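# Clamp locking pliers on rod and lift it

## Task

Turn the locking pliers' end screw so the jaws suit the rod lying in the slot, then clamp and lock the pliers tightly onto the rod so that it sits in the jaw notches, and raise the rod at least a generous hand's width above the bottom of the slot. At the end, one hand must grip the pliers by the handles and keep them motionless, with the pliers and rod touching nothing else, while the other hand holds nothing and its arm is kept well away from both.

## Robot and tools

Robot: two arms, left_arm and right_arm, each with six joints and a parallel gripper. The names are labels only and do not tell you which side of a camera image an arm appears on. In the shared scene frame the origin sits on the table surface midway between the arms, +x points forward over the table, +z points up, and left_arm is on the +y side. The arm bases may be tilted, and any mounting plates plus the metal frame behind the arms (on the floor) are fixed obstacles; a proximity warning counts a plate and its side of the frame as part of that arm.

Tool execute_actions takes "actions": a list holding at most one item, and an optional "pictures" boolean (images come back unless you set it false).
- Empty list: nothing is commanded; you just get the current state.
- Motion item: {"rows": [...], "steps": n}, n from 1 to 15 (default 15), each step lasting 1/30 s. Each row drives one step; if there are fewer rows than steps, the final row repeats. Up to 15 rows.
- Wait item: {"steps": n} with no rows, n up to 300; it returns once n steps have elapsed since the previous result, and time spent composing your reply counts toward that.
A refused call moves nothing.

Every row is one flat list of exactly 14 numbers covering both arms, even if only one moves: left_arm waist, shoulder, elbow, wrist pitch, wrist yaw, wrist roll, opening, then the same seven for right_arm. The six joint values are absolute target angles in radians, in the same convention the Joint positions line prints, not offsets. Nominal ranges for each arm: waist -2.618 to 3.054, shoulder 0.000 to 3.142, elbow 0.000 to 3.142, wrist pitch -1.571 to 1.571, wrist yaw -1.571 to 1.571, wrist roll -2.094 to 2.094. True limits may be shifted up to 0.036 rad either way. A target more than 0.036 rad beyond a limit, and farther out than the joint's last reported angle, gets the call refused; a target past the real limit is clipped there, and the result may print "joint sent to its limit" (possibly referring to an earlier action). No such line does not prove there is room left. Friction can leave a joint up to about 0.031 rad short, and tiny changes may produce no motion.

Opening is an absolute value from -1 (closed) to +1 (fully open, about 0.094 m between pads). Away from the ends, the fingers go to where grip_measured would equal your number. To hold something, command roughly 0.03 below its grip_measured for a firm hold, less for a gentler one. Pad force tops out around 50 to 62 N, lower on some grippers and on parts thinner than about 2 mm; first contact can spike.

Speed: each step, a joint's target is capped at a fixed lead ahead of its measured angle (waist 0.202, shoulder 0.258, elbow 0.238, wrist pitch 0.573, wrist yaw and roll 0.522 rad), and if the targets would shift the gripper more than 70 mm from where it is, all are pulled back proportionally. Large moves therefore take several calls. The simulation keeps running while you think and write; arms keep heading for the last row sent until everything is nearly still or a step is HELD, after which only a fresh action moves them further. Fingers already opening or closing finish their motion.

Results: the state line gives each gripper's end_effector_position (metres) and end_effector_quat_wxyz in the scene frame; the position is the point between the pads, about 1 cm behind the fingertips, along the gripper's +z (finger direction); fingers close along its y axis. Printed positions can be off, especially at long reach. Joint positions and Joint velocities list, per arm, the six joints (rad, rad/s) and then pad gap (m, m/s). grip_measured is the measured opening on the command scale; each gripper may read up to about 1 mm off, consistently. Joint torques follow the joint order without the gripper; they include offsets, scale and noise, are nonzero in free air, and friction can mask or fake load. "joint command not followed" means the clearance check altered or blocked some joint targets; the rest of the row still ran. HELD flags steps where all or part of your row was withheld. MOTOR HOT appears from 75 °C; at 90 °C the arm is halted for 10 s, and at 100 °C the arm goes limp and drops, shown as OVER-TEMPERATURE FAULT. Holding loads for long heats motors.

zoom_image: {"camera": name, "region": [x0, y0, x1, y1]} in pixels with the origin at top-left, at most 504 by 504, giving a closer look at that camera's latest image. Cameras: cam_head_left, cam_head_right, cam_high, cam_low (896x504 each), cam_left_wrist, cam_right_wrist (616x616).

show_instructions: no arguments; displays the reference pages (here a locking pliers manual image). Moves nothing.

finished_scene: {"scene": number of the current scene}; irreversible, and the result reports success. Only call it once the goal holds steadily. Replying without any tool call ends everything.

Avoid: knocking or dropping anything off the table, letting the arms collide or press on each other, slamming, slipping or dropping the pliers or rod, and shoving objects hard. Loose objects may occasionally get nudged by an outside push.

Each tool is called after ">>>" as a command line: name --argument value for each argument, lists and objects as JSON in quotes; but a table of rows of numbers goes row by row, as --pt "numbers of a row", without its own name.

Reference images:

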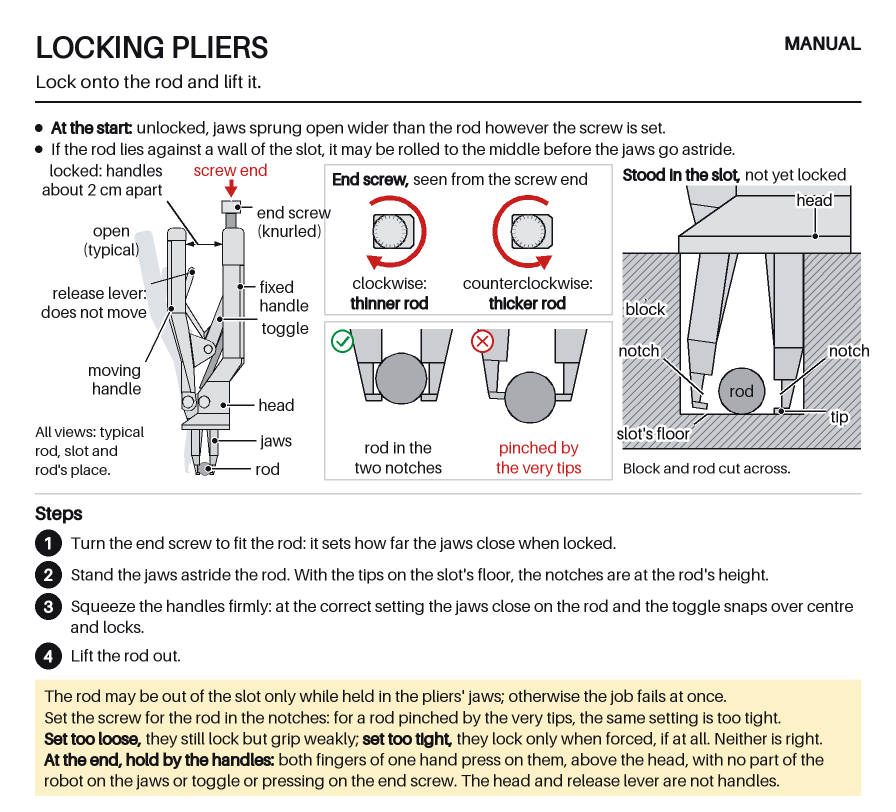

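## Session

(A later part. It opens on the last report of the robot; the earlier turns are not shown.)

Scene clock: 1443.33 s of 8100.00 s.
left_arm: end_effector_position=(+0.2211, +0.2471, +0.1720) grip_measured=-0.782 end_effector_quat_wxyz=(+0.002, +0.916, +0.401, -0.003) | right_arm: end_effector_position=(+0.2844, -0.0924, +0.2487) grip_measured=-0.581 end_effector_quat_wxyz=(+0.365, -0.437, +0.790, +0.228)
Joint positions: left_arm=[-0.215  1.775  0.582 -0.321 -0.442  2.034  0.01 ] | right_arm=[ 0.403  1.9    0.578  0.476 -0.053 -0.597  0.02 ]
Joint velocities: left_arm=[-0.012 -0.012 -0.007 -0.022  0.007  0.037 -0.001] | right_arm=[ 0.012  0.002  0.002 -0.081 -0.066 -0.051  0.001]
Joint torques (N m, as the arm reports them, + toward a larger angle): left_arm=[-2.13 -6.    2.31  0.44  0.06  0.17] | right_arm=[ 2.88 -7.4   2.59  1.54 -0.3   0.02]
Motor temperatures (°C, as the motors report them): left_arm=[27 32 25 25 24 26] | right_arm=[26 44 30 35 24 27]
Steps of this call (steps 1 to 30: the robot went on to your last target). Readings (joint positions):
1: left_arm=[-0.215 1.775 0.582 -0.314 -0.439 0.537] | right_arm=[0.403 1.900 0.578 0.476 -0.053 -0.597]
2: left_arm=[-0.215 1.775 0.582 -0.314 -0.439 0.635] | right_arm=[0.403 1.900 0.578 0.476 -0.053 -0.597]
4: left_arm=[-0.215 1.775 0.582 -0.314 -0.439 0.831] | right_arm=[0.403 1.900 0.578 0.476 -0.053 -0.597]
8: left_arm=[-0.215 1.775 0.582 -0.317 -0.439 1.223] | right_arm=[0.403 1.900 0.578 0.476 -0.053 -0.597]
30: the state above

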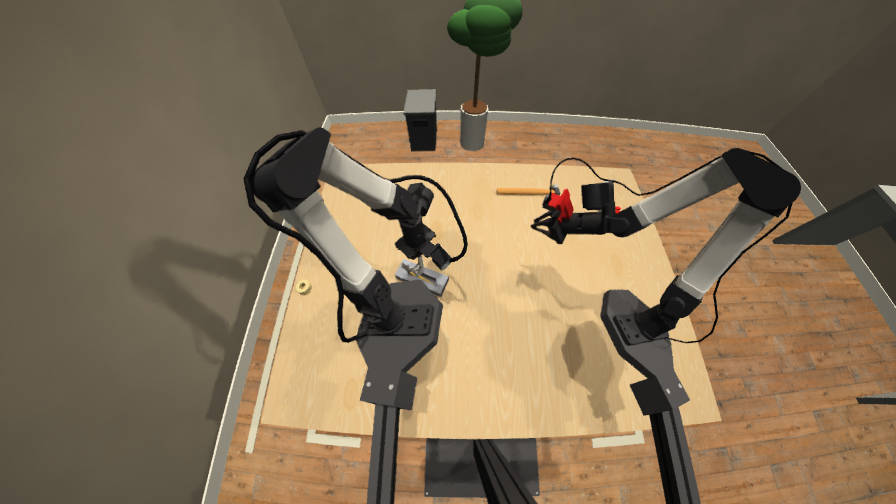

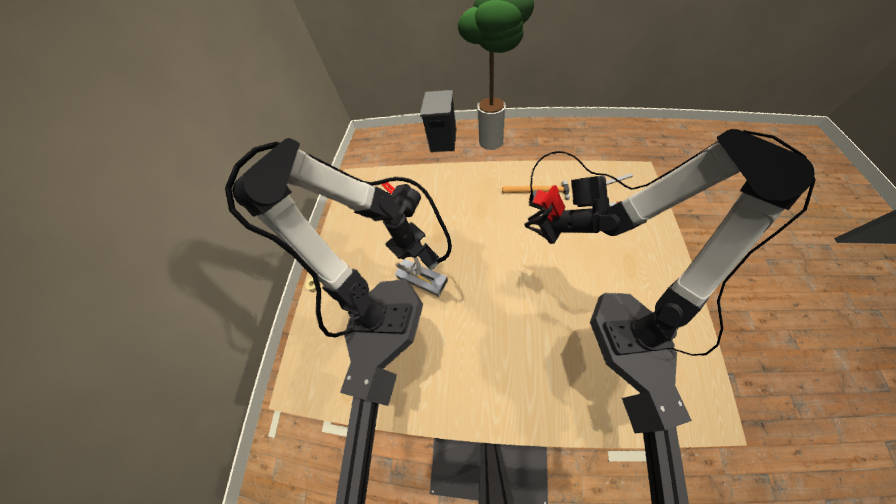

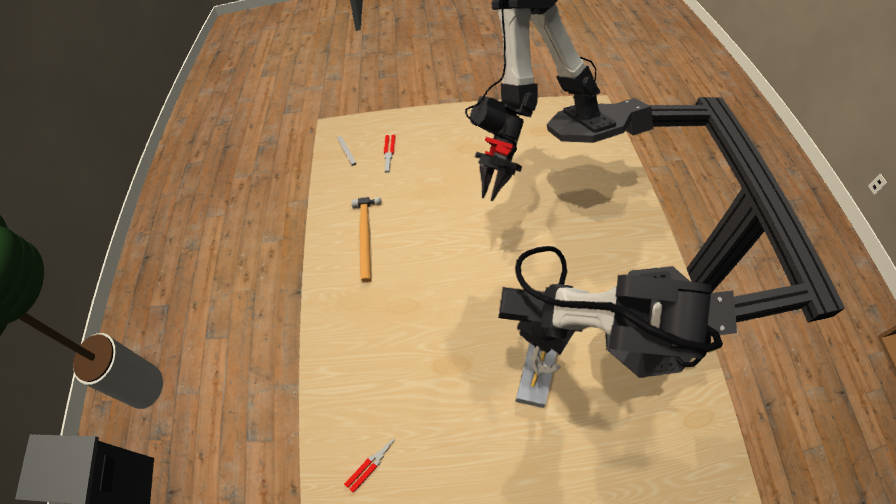

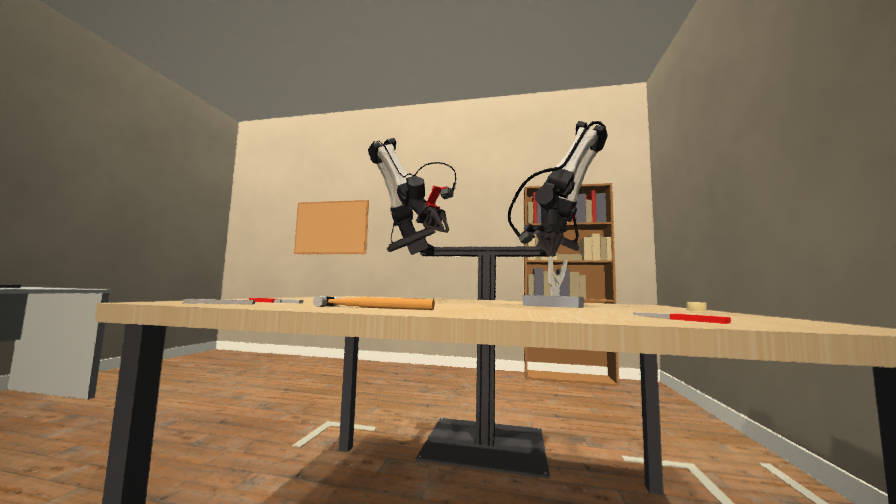

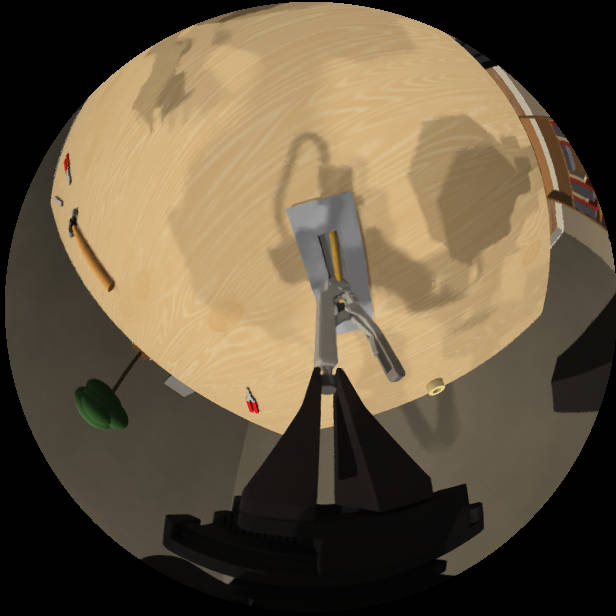

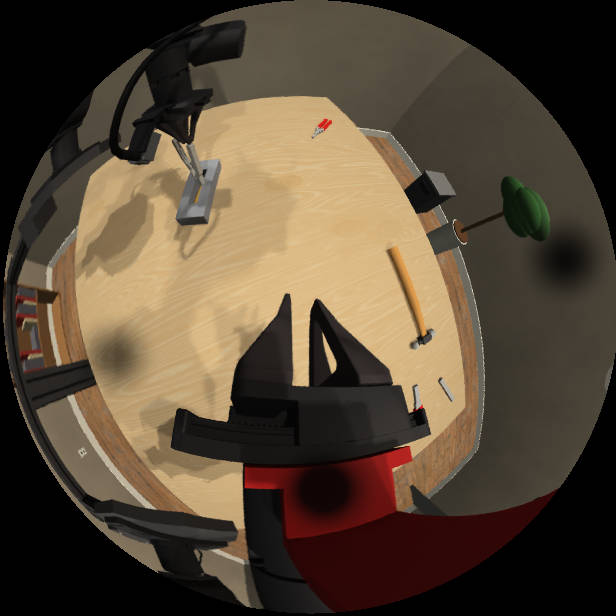

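>>> execute_actions --actions '[{"rows":[[-0.202,1.789,0.565,-0.306,-0.45,1.95,-0.795,0.4,1.895,0.55,0.455,-0.05,-0.6,-0.58],[-0.202,1.789,0.565,-0.306,-0.45,1.89,-0.795,0.4,1.895,0.55,0.455,-0.05,-0.6,-0.58],[-0.202,1.789,0.565,-0.306,-0.45,1.83,-0.795,0.4,1.895,0.55,0.455,-0.05,-0.6,-0.58],[-0.202,1.789,0.565,-0.306,-0.45,1.77,-0.795,0.4,1.895,0.55,0.455,-0.05,-0.6,-0.58],[-0.202,1.789,0.565,-0.306,-0.45,1.71,-0.795,0.4,1.895,0.55,0.455,-0.05,-0.6,-0.58],[-0.202,1.789,0.565,-0.306,-0.45,1.65,-0.795,0.4,1.895,0.55,0.455,-0.05,-0.6,-0.58],[-0.202,1.789,0.565,-0.306,-0.45,1.59,-0.795,0.4,1.895,0.55,0.455,-0.05,-0.6,-0.58],[-0.202,1.789,0.565,-0.306,-0.45,1.53,-0.795,0.4,1.895,0.55,0.455,-0.05,-0.6,-0.58],[-0.202,1.789,0.565,-0.306,-0.45,1.47,-0.795,0.4,1.895,0.55,0.455,-0.05,-0.6,-0.58],[-0.202,1.789,0.565,-0.306,-0.45,1.4,-0.795,0.4,1.895,0.55,0.455,-0.05,-0.6,-0.58]],"steps":15}]' --pictures false

>>> execute_actions --actions '[{"steps":12}]'

>>> zoom_image --camera "cam_low" --region '[490,220,620,320]'

>>> zoom_image --camera "cam_right_wrist" --region '[130,100,270,240]'

Scene clock: 1455.93 s of 8100.00 s.
left_arm: end_effector_position=(+0.2212, +0.2475, +0.1720) grip_measured=-0.782 end_effector_quat_wxyz=(+0.000, +0.772, +0.635, -0.002) | right_arm: end_effector_position=(+0.2844, -0.0924, +0.2487) grip_measured=-0.581 end_effector_quat_wxyz=(+0.365, -0.437, +0.790, +0.228)
Joint positions: left_arm=[-0.215  1.775  0.582 -0.321 -0.444  1.483  0.01 ] | right_arm=[ 0.403  1.9    0.578  0.476 -0.053 -0.597  0.02 ]
Joint velocities: left_arm=[-0.002  0.002 -0.012 -0.007  0.051 -0.491 -0.001] | right_arm=[ 0.002  0.002 -0.022  0.022 -0.037 -0.051 -0.001]
Joint torques (N m, as the arm reports them, + toward a larger angle): left_arm=[-2.17 -6.06  2.37  0.49  0.04  0.07] | right_arm=[ 2.94 -7.44  2.82  1.51 -0.3   0.02]
Motor temperatures (°C, as the motors report them): left_arm=[27 31 25 25 24 26] | right_arm=[26 44 30 35 24 27]
Steps of this call (steps 1 to 15: the robot went on to your last target; steps 16 to 363: nothing new was sent; steps 364 to 378: all 15 steps of this action). Readings (joint positions):
364: left_arm=[-0.215 1.775 0.582 -0.321 -0.443 2.030] | right_arm=[0.403 1.900 0.578 0.476 -0.053 -0.597]
365: left_arm=[-0.215 1.775 0.582 -0.321 -0.444 2.006] | right_arm=[0.403 1.900 0.578 0.476 -0.053 -0.597]
367: left_arm=[-0.215 1.775 0.582 -0.321 -0.444 1.939] | right_arm=[0.403 1.900 0.578 0.476 -0.053 -0.597]
371: left_arm=[-0.215 1.775 0.582 -0.321 -0.444 1.753] | right_arm=[0.403 1.900 0.578 0.476 -0.053 -0.597]
378: the state above

Scene clock: 1456.33 s of 8100.00 s.
left_arm: end_effector_position=(+0.2212, +0.2475, +0.1720) grip_measured=-0.782 end_effector_quat_wxyz=(+0.000, +0.749, +0.663, -0.002) | right_arm: end_effector_position=(+0.2844, -0.0924, +0.2487) grip_measured=-0.581 end_effector_quat_wxyz=(+0.365, -0.437, +0.790, +0.228)
Joint positions: left_arm=[-0.215  1.775  0.582 -0.321 -0.444  1.411  0.01 ] | right_arm=[ 0.403  1.9    0.578  0.476 -0.053 -0.597  0.02 ]
Joint velocities: left_arm=[ 0.007 -0.002 -0.007  0.022 -0.022 -0.051 -0.001] | right_arm=[-0.007  0.002  0.002  0.007  0.037  0.037 -0.001]
Joint torques (N m, as the arm reports them, + toward a larger angle): left_arm=[-2.17 -6.06  2.35  0.5   0.03  0.04] | right_arm=[ 3.05 -7.37  2.62  1.49 -0.32  0.02]
Motor temperatures (°C, as the motors report them): left_arm=[27 31 25 25 24 26] | right_arm=[26 44 30 35 24 27]
Steps of this call (steps 1 to 12: the robot went on to your last target). Readings (joint positions):
1: left_arm=[-0.215 1.775 0.582 -0.321 -0.444 1.468] | right_arm=[0.403 1.900 0.578 0.476 -0.053 -0.597]
2: left_arm=[-0.215 1.775 0.582 -0.321 -0.444 1.455] | right_arm=[0.403 1.900 0.578 0.476 -0.053 -0.597]
4: left_arm=[-0.215 1.775 0.582 -0.321 -0.444 1.437] | right_arm=[0.403 1.900 0.578 0.476 -0.053 -0.597]
8: left_arm=[-0.215 1.775 0.582 -0.321 -0.444 1.419] | right_arm=[0.403 1.900 0.578 0.476 -0.053 -0.597]
12: the state above

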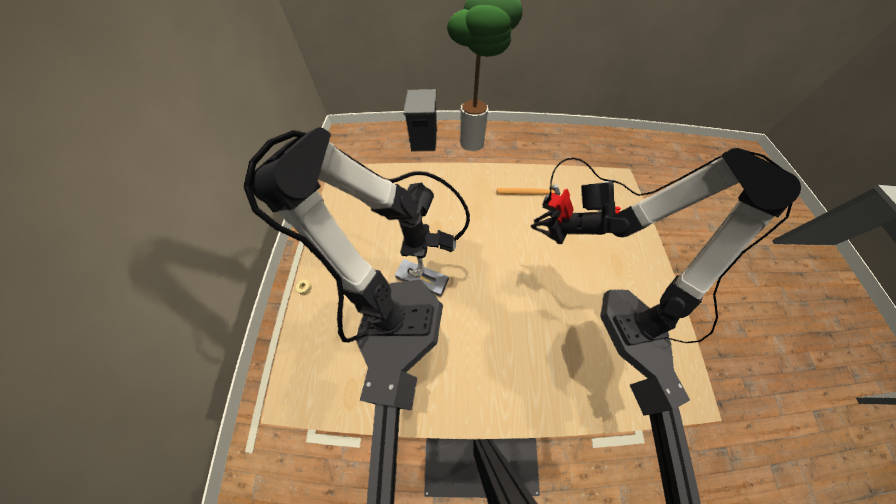

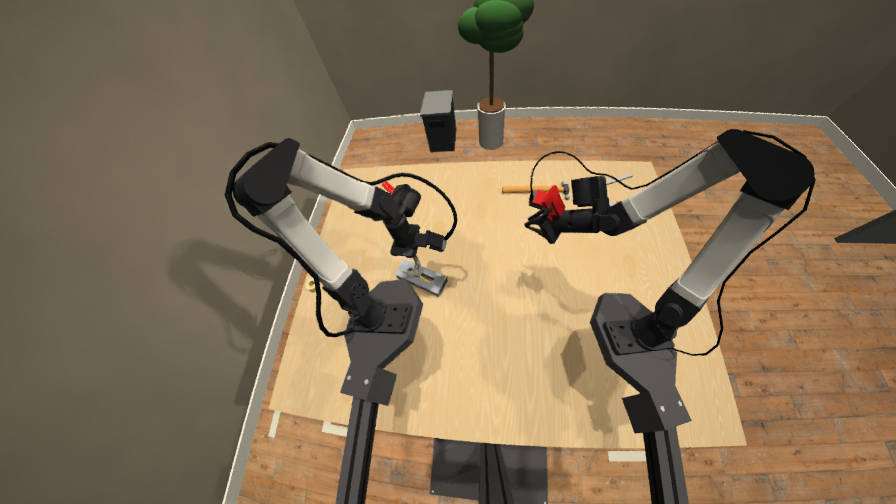

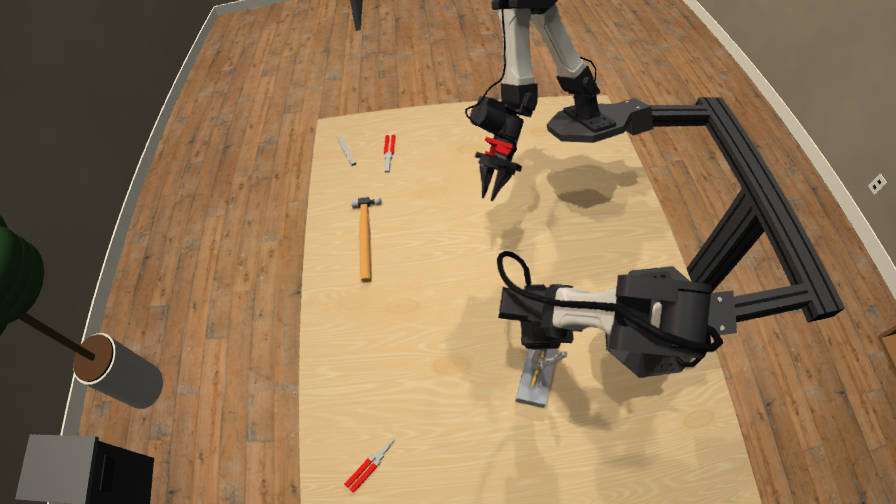

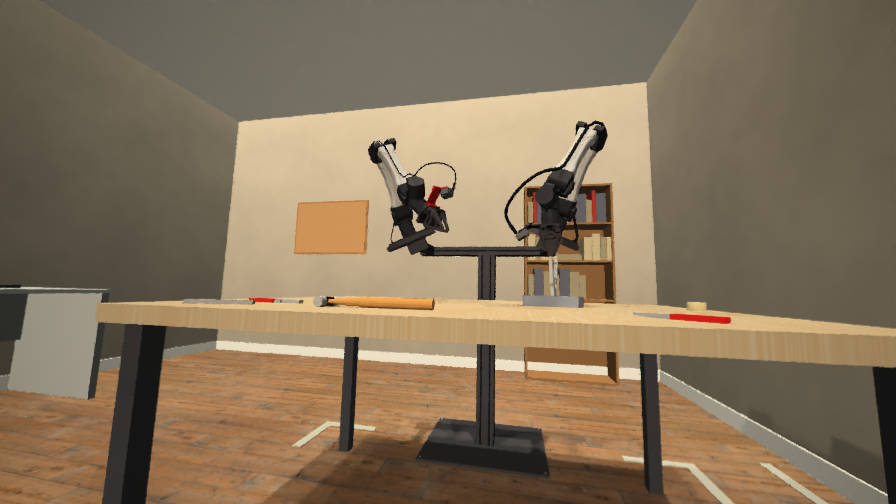

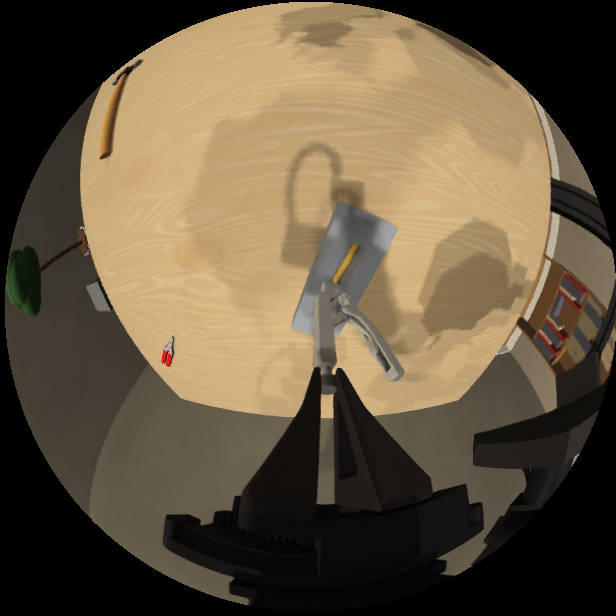

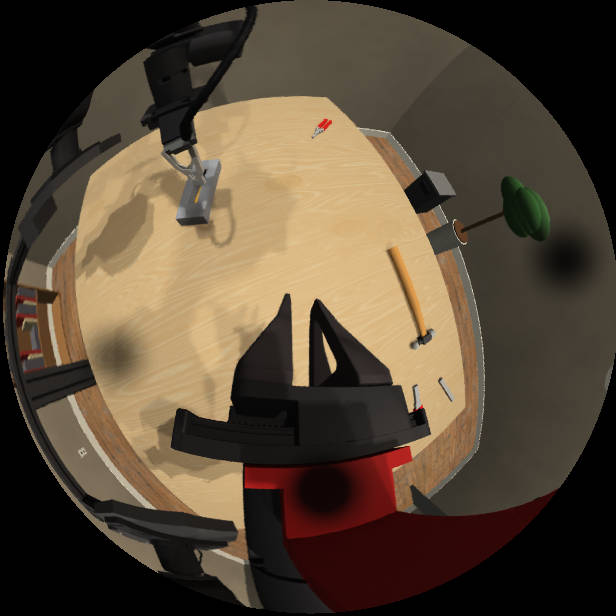

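Region (490, 220, 620, 320) of cam_low's 896x504 image, scaled by 3.877, with more detail than that image has; it fills the top 388 rows of this view, and the rest is white.

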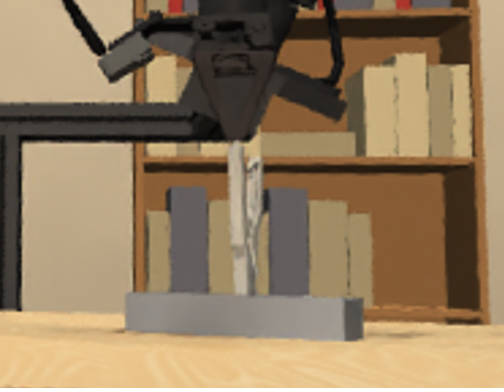

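Region (130, 100, 270, 240) of cam_right_wrist's 616x616 image, scaled by 3.600, with more detail than that image has.

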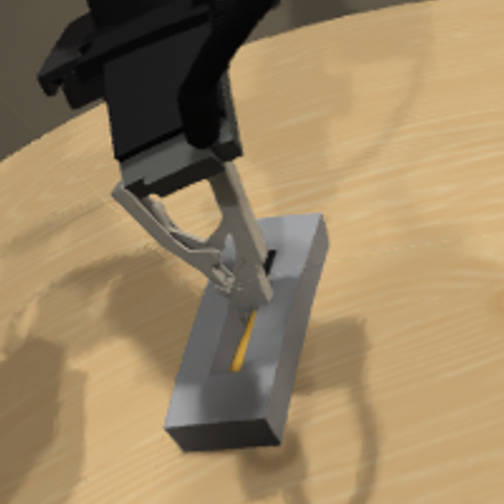

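>>> execute_actions --actions '[{"rows":[[-0.202,1.789,0.565,-0.306,-0.46,1.4,-0.795,0.4,1.895,0.55,0.455,-0.05,-0.6,-0.58],[-0.202,1.789,0.565,-0.306,-0.468,1.4,-0.795,0.4,1.895,0.55,0.455,-0.05,-0.6,-0.58],[-0.202,1.789,0.565,-0.306,-0.468,1.4,-0.795,0.4,1.895,0.55,0.455,-0.05,-0.6,-0.58],[-0.202,1.789,0.565,-0.306,-0.468,1.4,-0.795,0.4,1.895,0.55,0.455,-0.05,-0.6,-0.58],[-0.202,1.789,0.565,-0.306,-0.468,1.4,-0.795,0.4,1.895,0.55,0.455,-0.05,-0.6,-0.58],[-0.202,1.789,0.565,-0.306,-0.468,1.4,-0.795,0.4,1.895,0.55,0.455,-0.05,-0.6,-0.58],[-0.202,1.789,0.565,-0.306,-0.468,1.4,-0.795,0.4,1.895,0.55,0.455,-0.05,-0.6,-0.58],[-0.202,1.789,0.565,-0.306,-0.468,1.4,-0.785,0.4,1.895,0.55,0.455,-0.05,-0.6,-0.58],[-0.202,1.789,0.565,-0.306,-0.468,1.4,-0.778,0.4,1.895,0.55,0.455,-0.05,-0.6,-0.58],[-0.202,1.789,0.565,-0.306,-0.468,1.4,-0.772,0.4,1.895,0.55,0.455,-0.05,-0.6,-0.58],[-0.202,1.789,0.565,-0.306,-0.468,1.4,-0.765,0.4,1.895,0.55,0.455,-0.05,-0.6,-0.58],[-0.202,1.789,0.565,-0.306,-0.468,1.4,-0.755,0.4,1.895,0.55,0.455,-0.05,-0.6,-0.58],[-0.202,1.789,0.565,-0.306,-0.468,1.4,-0.745,0.4,1.895,0.55,0.455,-0.05,-0.6,-0.58],[-0.202,1.789,0.565,-0.306,-0.468,1.4,-0.73,0.4,1.895,0.55,0.455,-0.05,-0.6,-0.58]],"steps":15}]' --pictures false

>>> execute_actions --actions '[{"rows":[[-0.202,1.789,0.565,-0.306,-0.468,1.4,-0.7,0.4,1.895,0.55,0.455,-0.05,-0.6,-0.58],[-0.202,1.789,0.565,-0.306,-0.468,1.4,-0.67,0.4,1.895,0.55,0.455,-0.05,-0.6,-0.58],[-0.202,1.789,0.565,-0.306,-0.468,1.4,-0.63,0.4,1.895,0.55,0.455,-0.05,-0.6,-0.58],[-0.202,1.789,0.565,-0.306,-0.468,1.4,-0.58,0.4,1.895,0.55,0.455,-0.05,-0.6,-0.58],[-0.202,1.789,0.565,-0.306,-0.468,1.5,-0.5,0.4,1.895,0.55,0.455,-0.05,-0.6,-0.58],[-0.202,1.789,0.565,-0.306,-0.468,1.6,-0.5,0.4,1.895,0.55,0.455,-0.05,-0.6,-0.58],[-0.202,1.789,0.565,-0.306,-0.468,1.71,-0.5,0.4,1.895,0.55,0.455,-0.05,-0.6,-0.58]],"steps":15}]'

Scene clock: 1471.80 s of 8100.00 s.
left_arm: end_effector_position=(+0.2221, +0.2494, +0.1720) grip_measured=-0.734 end_effector_quat_wxyz=(-0.002, +0.747, +0.665, +0.003) | right_arm: end_effector_position=(+0.2844, -0.0924, +0.2487) grip_measured=-0.581 end_effector_quat_wxyz=(+0.365, -0.437, +0.790, +0.228)
Joint positions: left_arm=[-0.215  1.775  0.582 -0.319 -0.456  1.406  0.013] | right_arm=[ 0.403  1.9    0.578  0.476 -0.053 -0.597  0.02 ]
Joint velocities: left_arm=[-0.022 -0.007 -0.002  0.095 -0.037  0.022  0.003] | right_arm=[ 0.002  0.002 -0.012  0.051  0.066  0.022  0.001]
Joint torques (N m, as the arm reports them, + toward a larger angle): left_arm=[-2.14 -6.16  2.29  0.38 -0.01  0.03] | right_arm=[ 3.07 -7.39  2.66  1.48 -0.3   0.01]
Motor temperatures (°C, as the motors report them): left_arm=[27 31 25 25 24 26] | right_arm=[26 44 30 35 24 27]
Steps of this call (steps 1 to 30: the robot went on to your last target; steps 31 to 449: nothing new was sent; steps 450 to 464: all 15 steps of this action). Readings (joint positions):
450: left_arm=[-0.215 1.775 0.582 -0.321 -0.445 1.406] | right_arm=[0.403 1.900 0.578 0.476 -0.053 -0.597]
451: left_arm=[-0.215 1.775 0.582 -0.321 -0.447 1.406] | right_arm=[0.403 1.900 0.578 0.476 -0.053 -0.597]
453: left_arm=[-0.215 1.775 0.582 -0.321 -0.450 1.406] | right_arm=[0.403 1.900 0.578 0.476 -0.053 -0.597]
457: left_arm=[-0.215 1.775 0.582 -0.321 -0.454 1.406] | right_arm=[0.403 1.900 0.578 0.476 -0.053 -0.597]
464: the state above

Scene clock: 1472.30 s of 8100.00 s.
left_arm: end_effector_position=(+0.2227, +0.2494, +0.1720) grip_measured=-0.502 end_effector_quat_wxyz=(-0.002, +0.828, +0.561, +0.004) | right_arm: end_effector_position=(+0.2844, -0.0924, +0.2487) grip_measured=-0.581 end_effector_quat_wxyz=(+0.365, -0.437, +0.790, +0.228)
Joint positions: left_arm=[-0.215  1.775  0.582 -0.316 -0.458  1.669  0.023] | right_arm=[ 0.403  1.9    0.578  0.476 -0.053 -0.597  0.02 ]
Joint velocities: left_arm=[-0.022 -0.012  0.012 -0.007 -0.066  0.3    0.   ] | right_arm=[-0.007  0.007  0.012  0.051  0.037  0.007 -0.   ]
Joint torques (N m, as the arm reports them, + toward a larger angle): left_arm=[-2.17 -6.04  2.34  0.44 -0.02  0.14] | right_arm=[ 2.93 -7.42  2.71  1.46 -0.33 -0.01]
Motor temperatures (°C, as the motors report them): left_arm=[27 31 25 25 24 26] | right_arm=[26 44 30 35 24 27]
Steps of this call (steps 1 to 15: all 15 steps of this action). Readings (joint positions):
1: left_arm=[-0.215 1.775 0.582 -0.318 -0.457 1.406] | right_arm=[0.403 1.900 0.578 0.476 -0.053 -0.597]
2: left_arm=[-0.215 1.775 0.582 -0.317 -0.457 1.406] | right_arm=[0.403 1.900 0.578 0.476 -0.053 -0.597]
4: left_arm=[-0.215 1.775 0.582 -0.317 -0.457 1.406] | right_arm=[0.403 1.900 0.578 0.476 -0.053 -0.597]
8: left_arm=[-0.215 1.775 0.582 -0.316 -0.458 1.536] | right_arm=[0.403 1.900 0.578 0.476 -0.053 -0.597]
15: the state above

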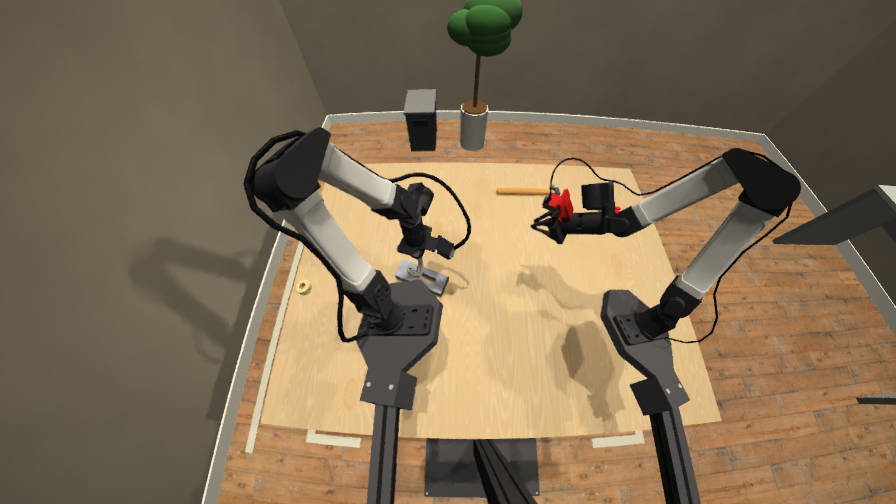

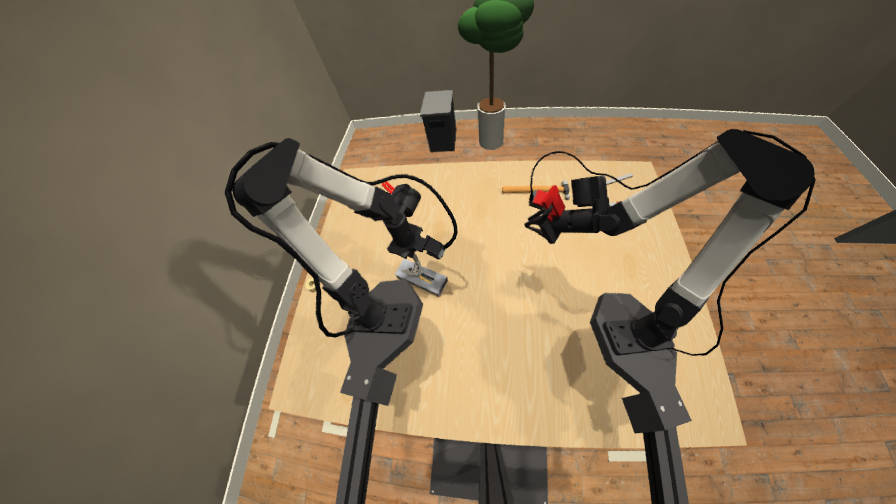

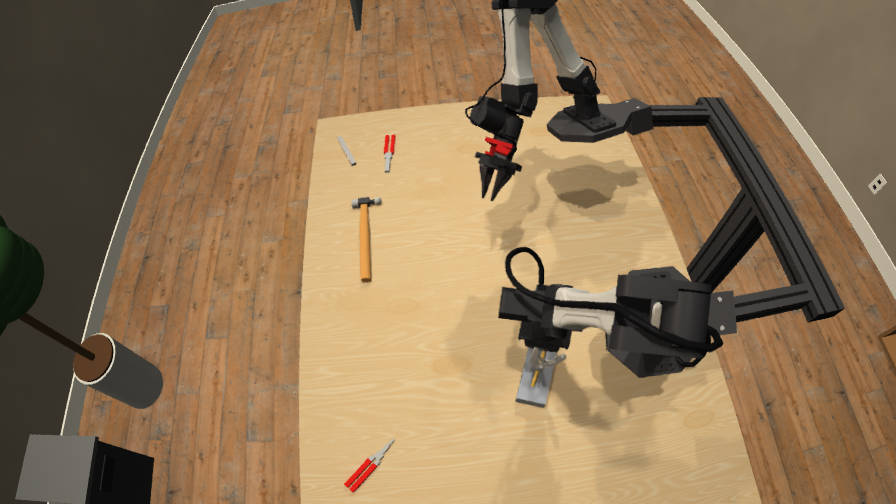

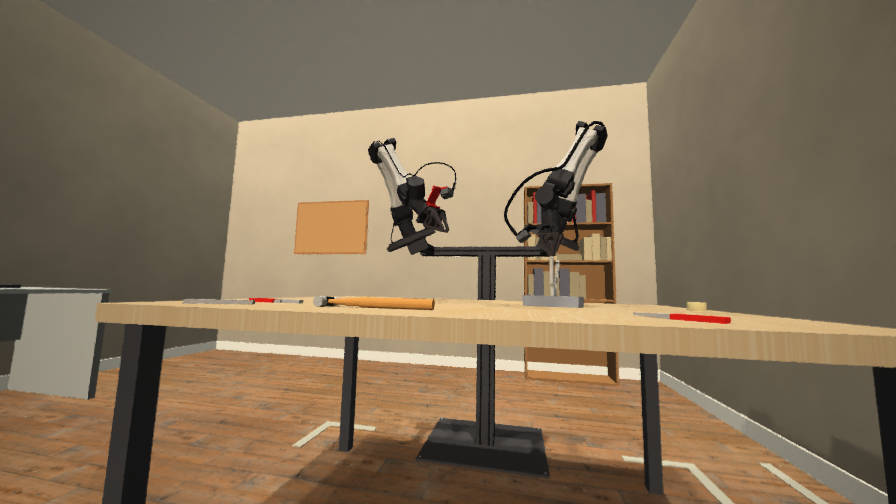

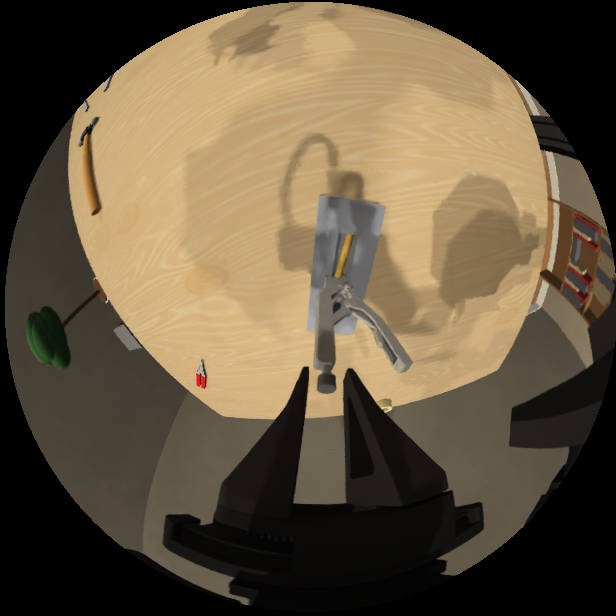

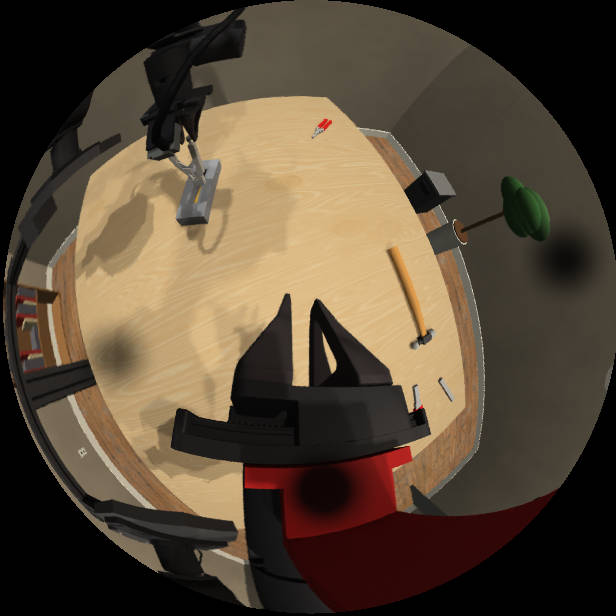

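>>> execute_actions --actions '[{"rows":[[-0.202,1.789,0.565,-0.306,-0.46,1.74,0.0,0.4,1.895,0.55,0.455,-0.05,-0.6,-0.58],[-0.202,1.789,0.565,-0.306,-0.46,1.74,0.5,0.4,1.895,0.55,0.455,-0.05,-0.6,-0.58],[-0.202,1.76,0.565,-0.306,-0.46,1.74,0.95,0.4,1.895,0.55,0.455,-0.05,-0.6,-0.58],[-0.2,1.752,0.555,-0.304,-0.46,1.74,0.95,0.4,1.895,0.55,0.455,-0.05,-0.6,-0.58],[-0.198,1.745,0.545,-0.302,-0.46,1.74,0.95,0.4,1.895,0.55,0.455,-0.05,-0.6,-0.58],[-0.196,1.738,0.533,-0.299,-0.46,1.74,0.95,0.4,1.895,0.55,0.455,-0.05,-0.6,-0.58],[-0.194,1.731,0.521,-0.296,-0.46,1.74,0.95,0.4,1.895,0.55,0.455,-0.05,-0.6,-0.58],[-0.192,1.724,0.509,-0.293,-0.46,1.74,0.95,0.4,1.895,0.55,0.455,-0.05,-0.6,-0.58],[-0.191,1.717,0.497,-0.29,-0.46,1.74,0.95,0.4,1.895,0.55,0.455,-0.05,-0.6,-0.58],[-0.19,1.711,0.486,-0.287,-0.46,1.74,0.95,0.4,1.895,0.55,0.455,-0.05,-0.6,-0.58]],"steps":15}]' --pictures false

>>> execute_actions --actions '[{"steps":15}]'

Scene clock: 1486.37 s of 8100.00 s.
left_arm: end_effector_position=(+0.2005, +0.2579, +0.1704) grip_measured=+0.948 end_effector_quat_wxyz=(-0.010, +0.844, +0.537, -0.002) | right_arm: end_effector_position=(+0.2844, -0.0924, +0.2487) grip_measured=-0.581 end_effector_quat_wxyz=(+0.365, -0.437, +0.790, +0.228)
Joint positions: left_arm=[-0.203  1.724  0.502 -0.302 -0.458  1.733  0.092] | right_arm=[ 0.403  1.9    0.578  0.476 -0.053 -0.597  0.02 ]
Joint velocities: left_arm=[-0.002  0.012  0.002  0.037 -0.066 -0.022 -0.   ] | right_arm=[-0.002 -0.007  0.002  0.007 -0.037  0.095  0.   ]
Joint torques (N m, as the arm reports them, + toward a larger angle): left_arm=[-1.82 -7.9   2.32  0.44  0.06  0.18] | right_arm=[ 2.88 -7.55  2.68  1.49 -0.29  0.01]
Motor temperatures (°C, as the motors report them): left_arm=[27 31 25 25 24 26] | right_arm=[26 44 30 35 24 27]
Steps of this call (steps 1 to 30: the robot went on to your last target; steps 31 to 407: nothing new was sent; steps 408 to 422: all 15 steps of this action). Readings (joint positions):
408: left_arm=[-0.215 1.775 0.582 -0.316 -0.458 1.709] | right_arm=[0.403 1.900 0.578 0.476 -0.053 -0.597]
409: left_arm=[-0.215 1.775 0.582 -0.316 -0.458 1.713] | right_arm=[0.403 1.900 0.578 0.476 -0.053 -0.597]
411: left_arm=[-0.215 1.774 0.581 -0.316 -0.458 1.721] | right_arm=[0.403 1.900 0.578 0.476 -0.053 -0.597]
415: left_arm=[-0.210 1.746 0.552 -0.306 -0.458 1.728] | right_arm=[0.403 1.900 0.578 0.476 -0.053 -0.597]
422: the state above

Scene clock: 1486.87 s of 8100.00 s.
left_arm: end_effector_position=(+0.2011, +0.2578, +0.1704) grip_measured=+0.948 end_effector_quat_wxyz=(-0.009, +0.844, +0.537, -0.001) | right_arm: end_effector_position=(+0.2844, -0.0924, +0.2487) grip_measured=-0.581 end_effector_quat_wxyz=(+0.365, -0.437, +0.790, +0.228)
Joint positions: left_arm=[-0.203  1.724  0.502 -0.3   -0.458  1.734  0.092] | right_arm=[ 0.403  1.9    0.578  0.476 -0.053 -0.597  0.02 ]
Joint velocities: left_arm=[ 0.012 -0.027  0.012  0.022  0.007 -0.125 -0.001] | right_arm=[-0.007 -0.012 -0.002 -0.051 -0.081  0.051  0.001]
Joint torques (N m, as the arm reports them, + toward a larger angle): left_arm=[-1.85 -7.93  2.23  0.42  0.06  0.16] | right_arm=[ 3.09 -7.34  2.78  1.46 -0.33  0.1 ]
Motor temperatures (°C, as the motors report them): left_arm=[27 31 25 25 24 26] | right_arm=[26 44 30 35 24 27]
Steps of this call (steps 1 to 15: the robot went on to your last target). Readings (joint positions):
1: left_arm=[-0.203 1.724 0.502 -0.301 -0.458 1.733] | right_arm=[0.403 1.900 0.578 0.476 -0.053 -0.597]
2: left_arm=[-0.203 1.724 0.502 -0.301 -0.458 1.733] | right_arm=[0.403 1.900 0.578 0.476 -0.053 -0.597]
4: left_arm=[-0.203 1.724 0.502 -0.300 -0.458 1.733] | right_arm=[0.403 1.900 0.578 0.476 -0.053 -0.597]
8: left_arm=[-0.203 1.724 0.502 -0.300 -0.458 1.734] | right_arm=[0.403 1.900 0.578 0.476 -0.053 -0.597]
15: the state above
All arms were judged still, so your last target was given up. Only a new action makes them travel on or press farther. Fingers that are still opening or closing keep moving.

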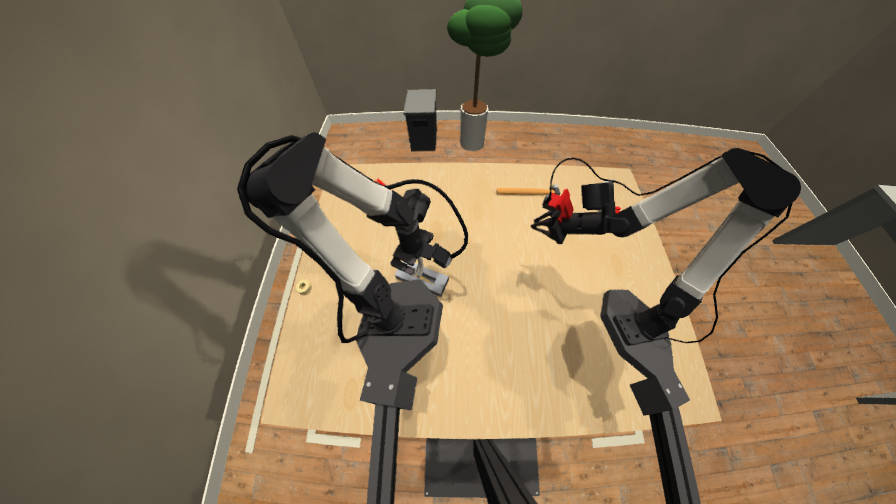

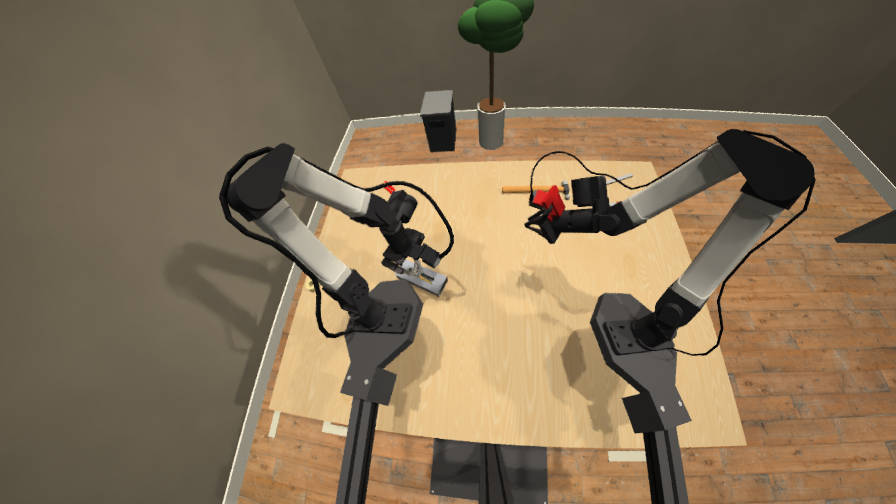

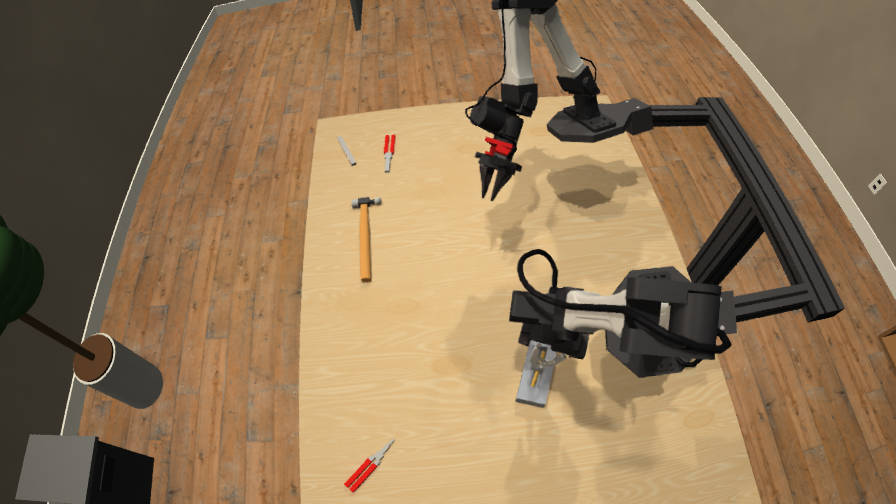

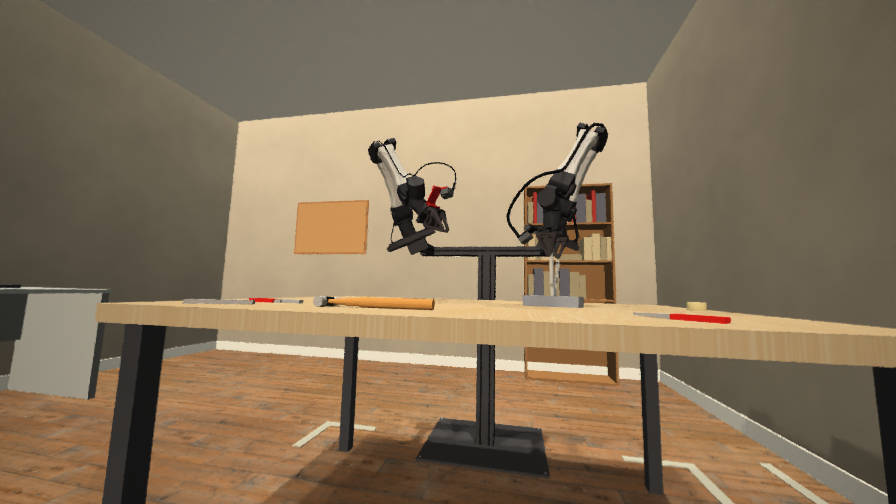

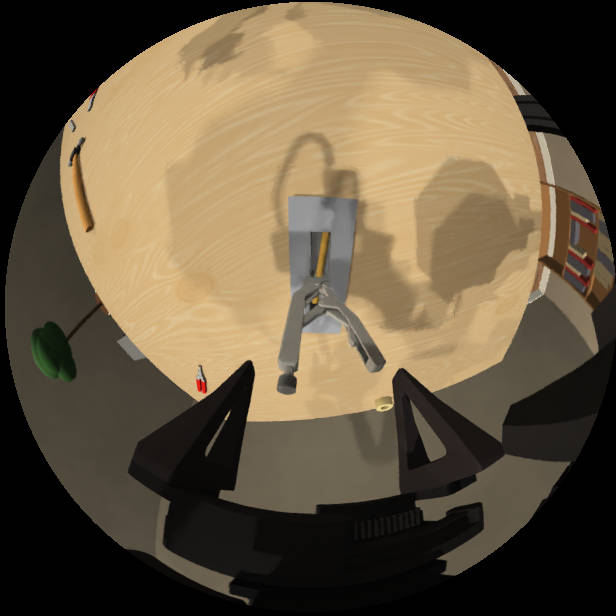

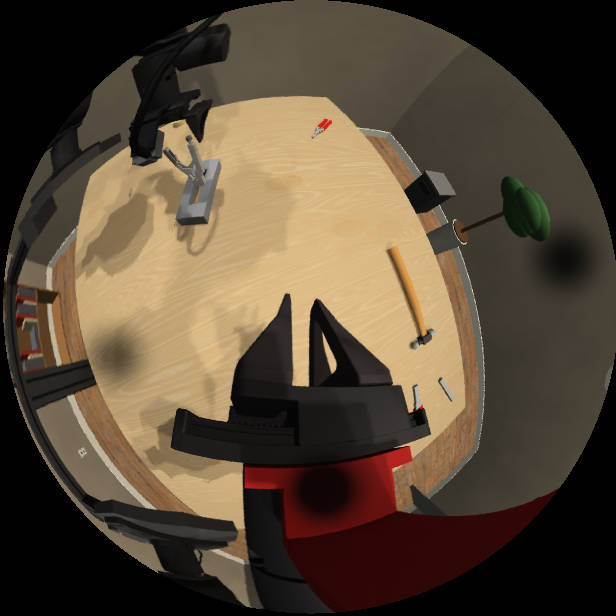

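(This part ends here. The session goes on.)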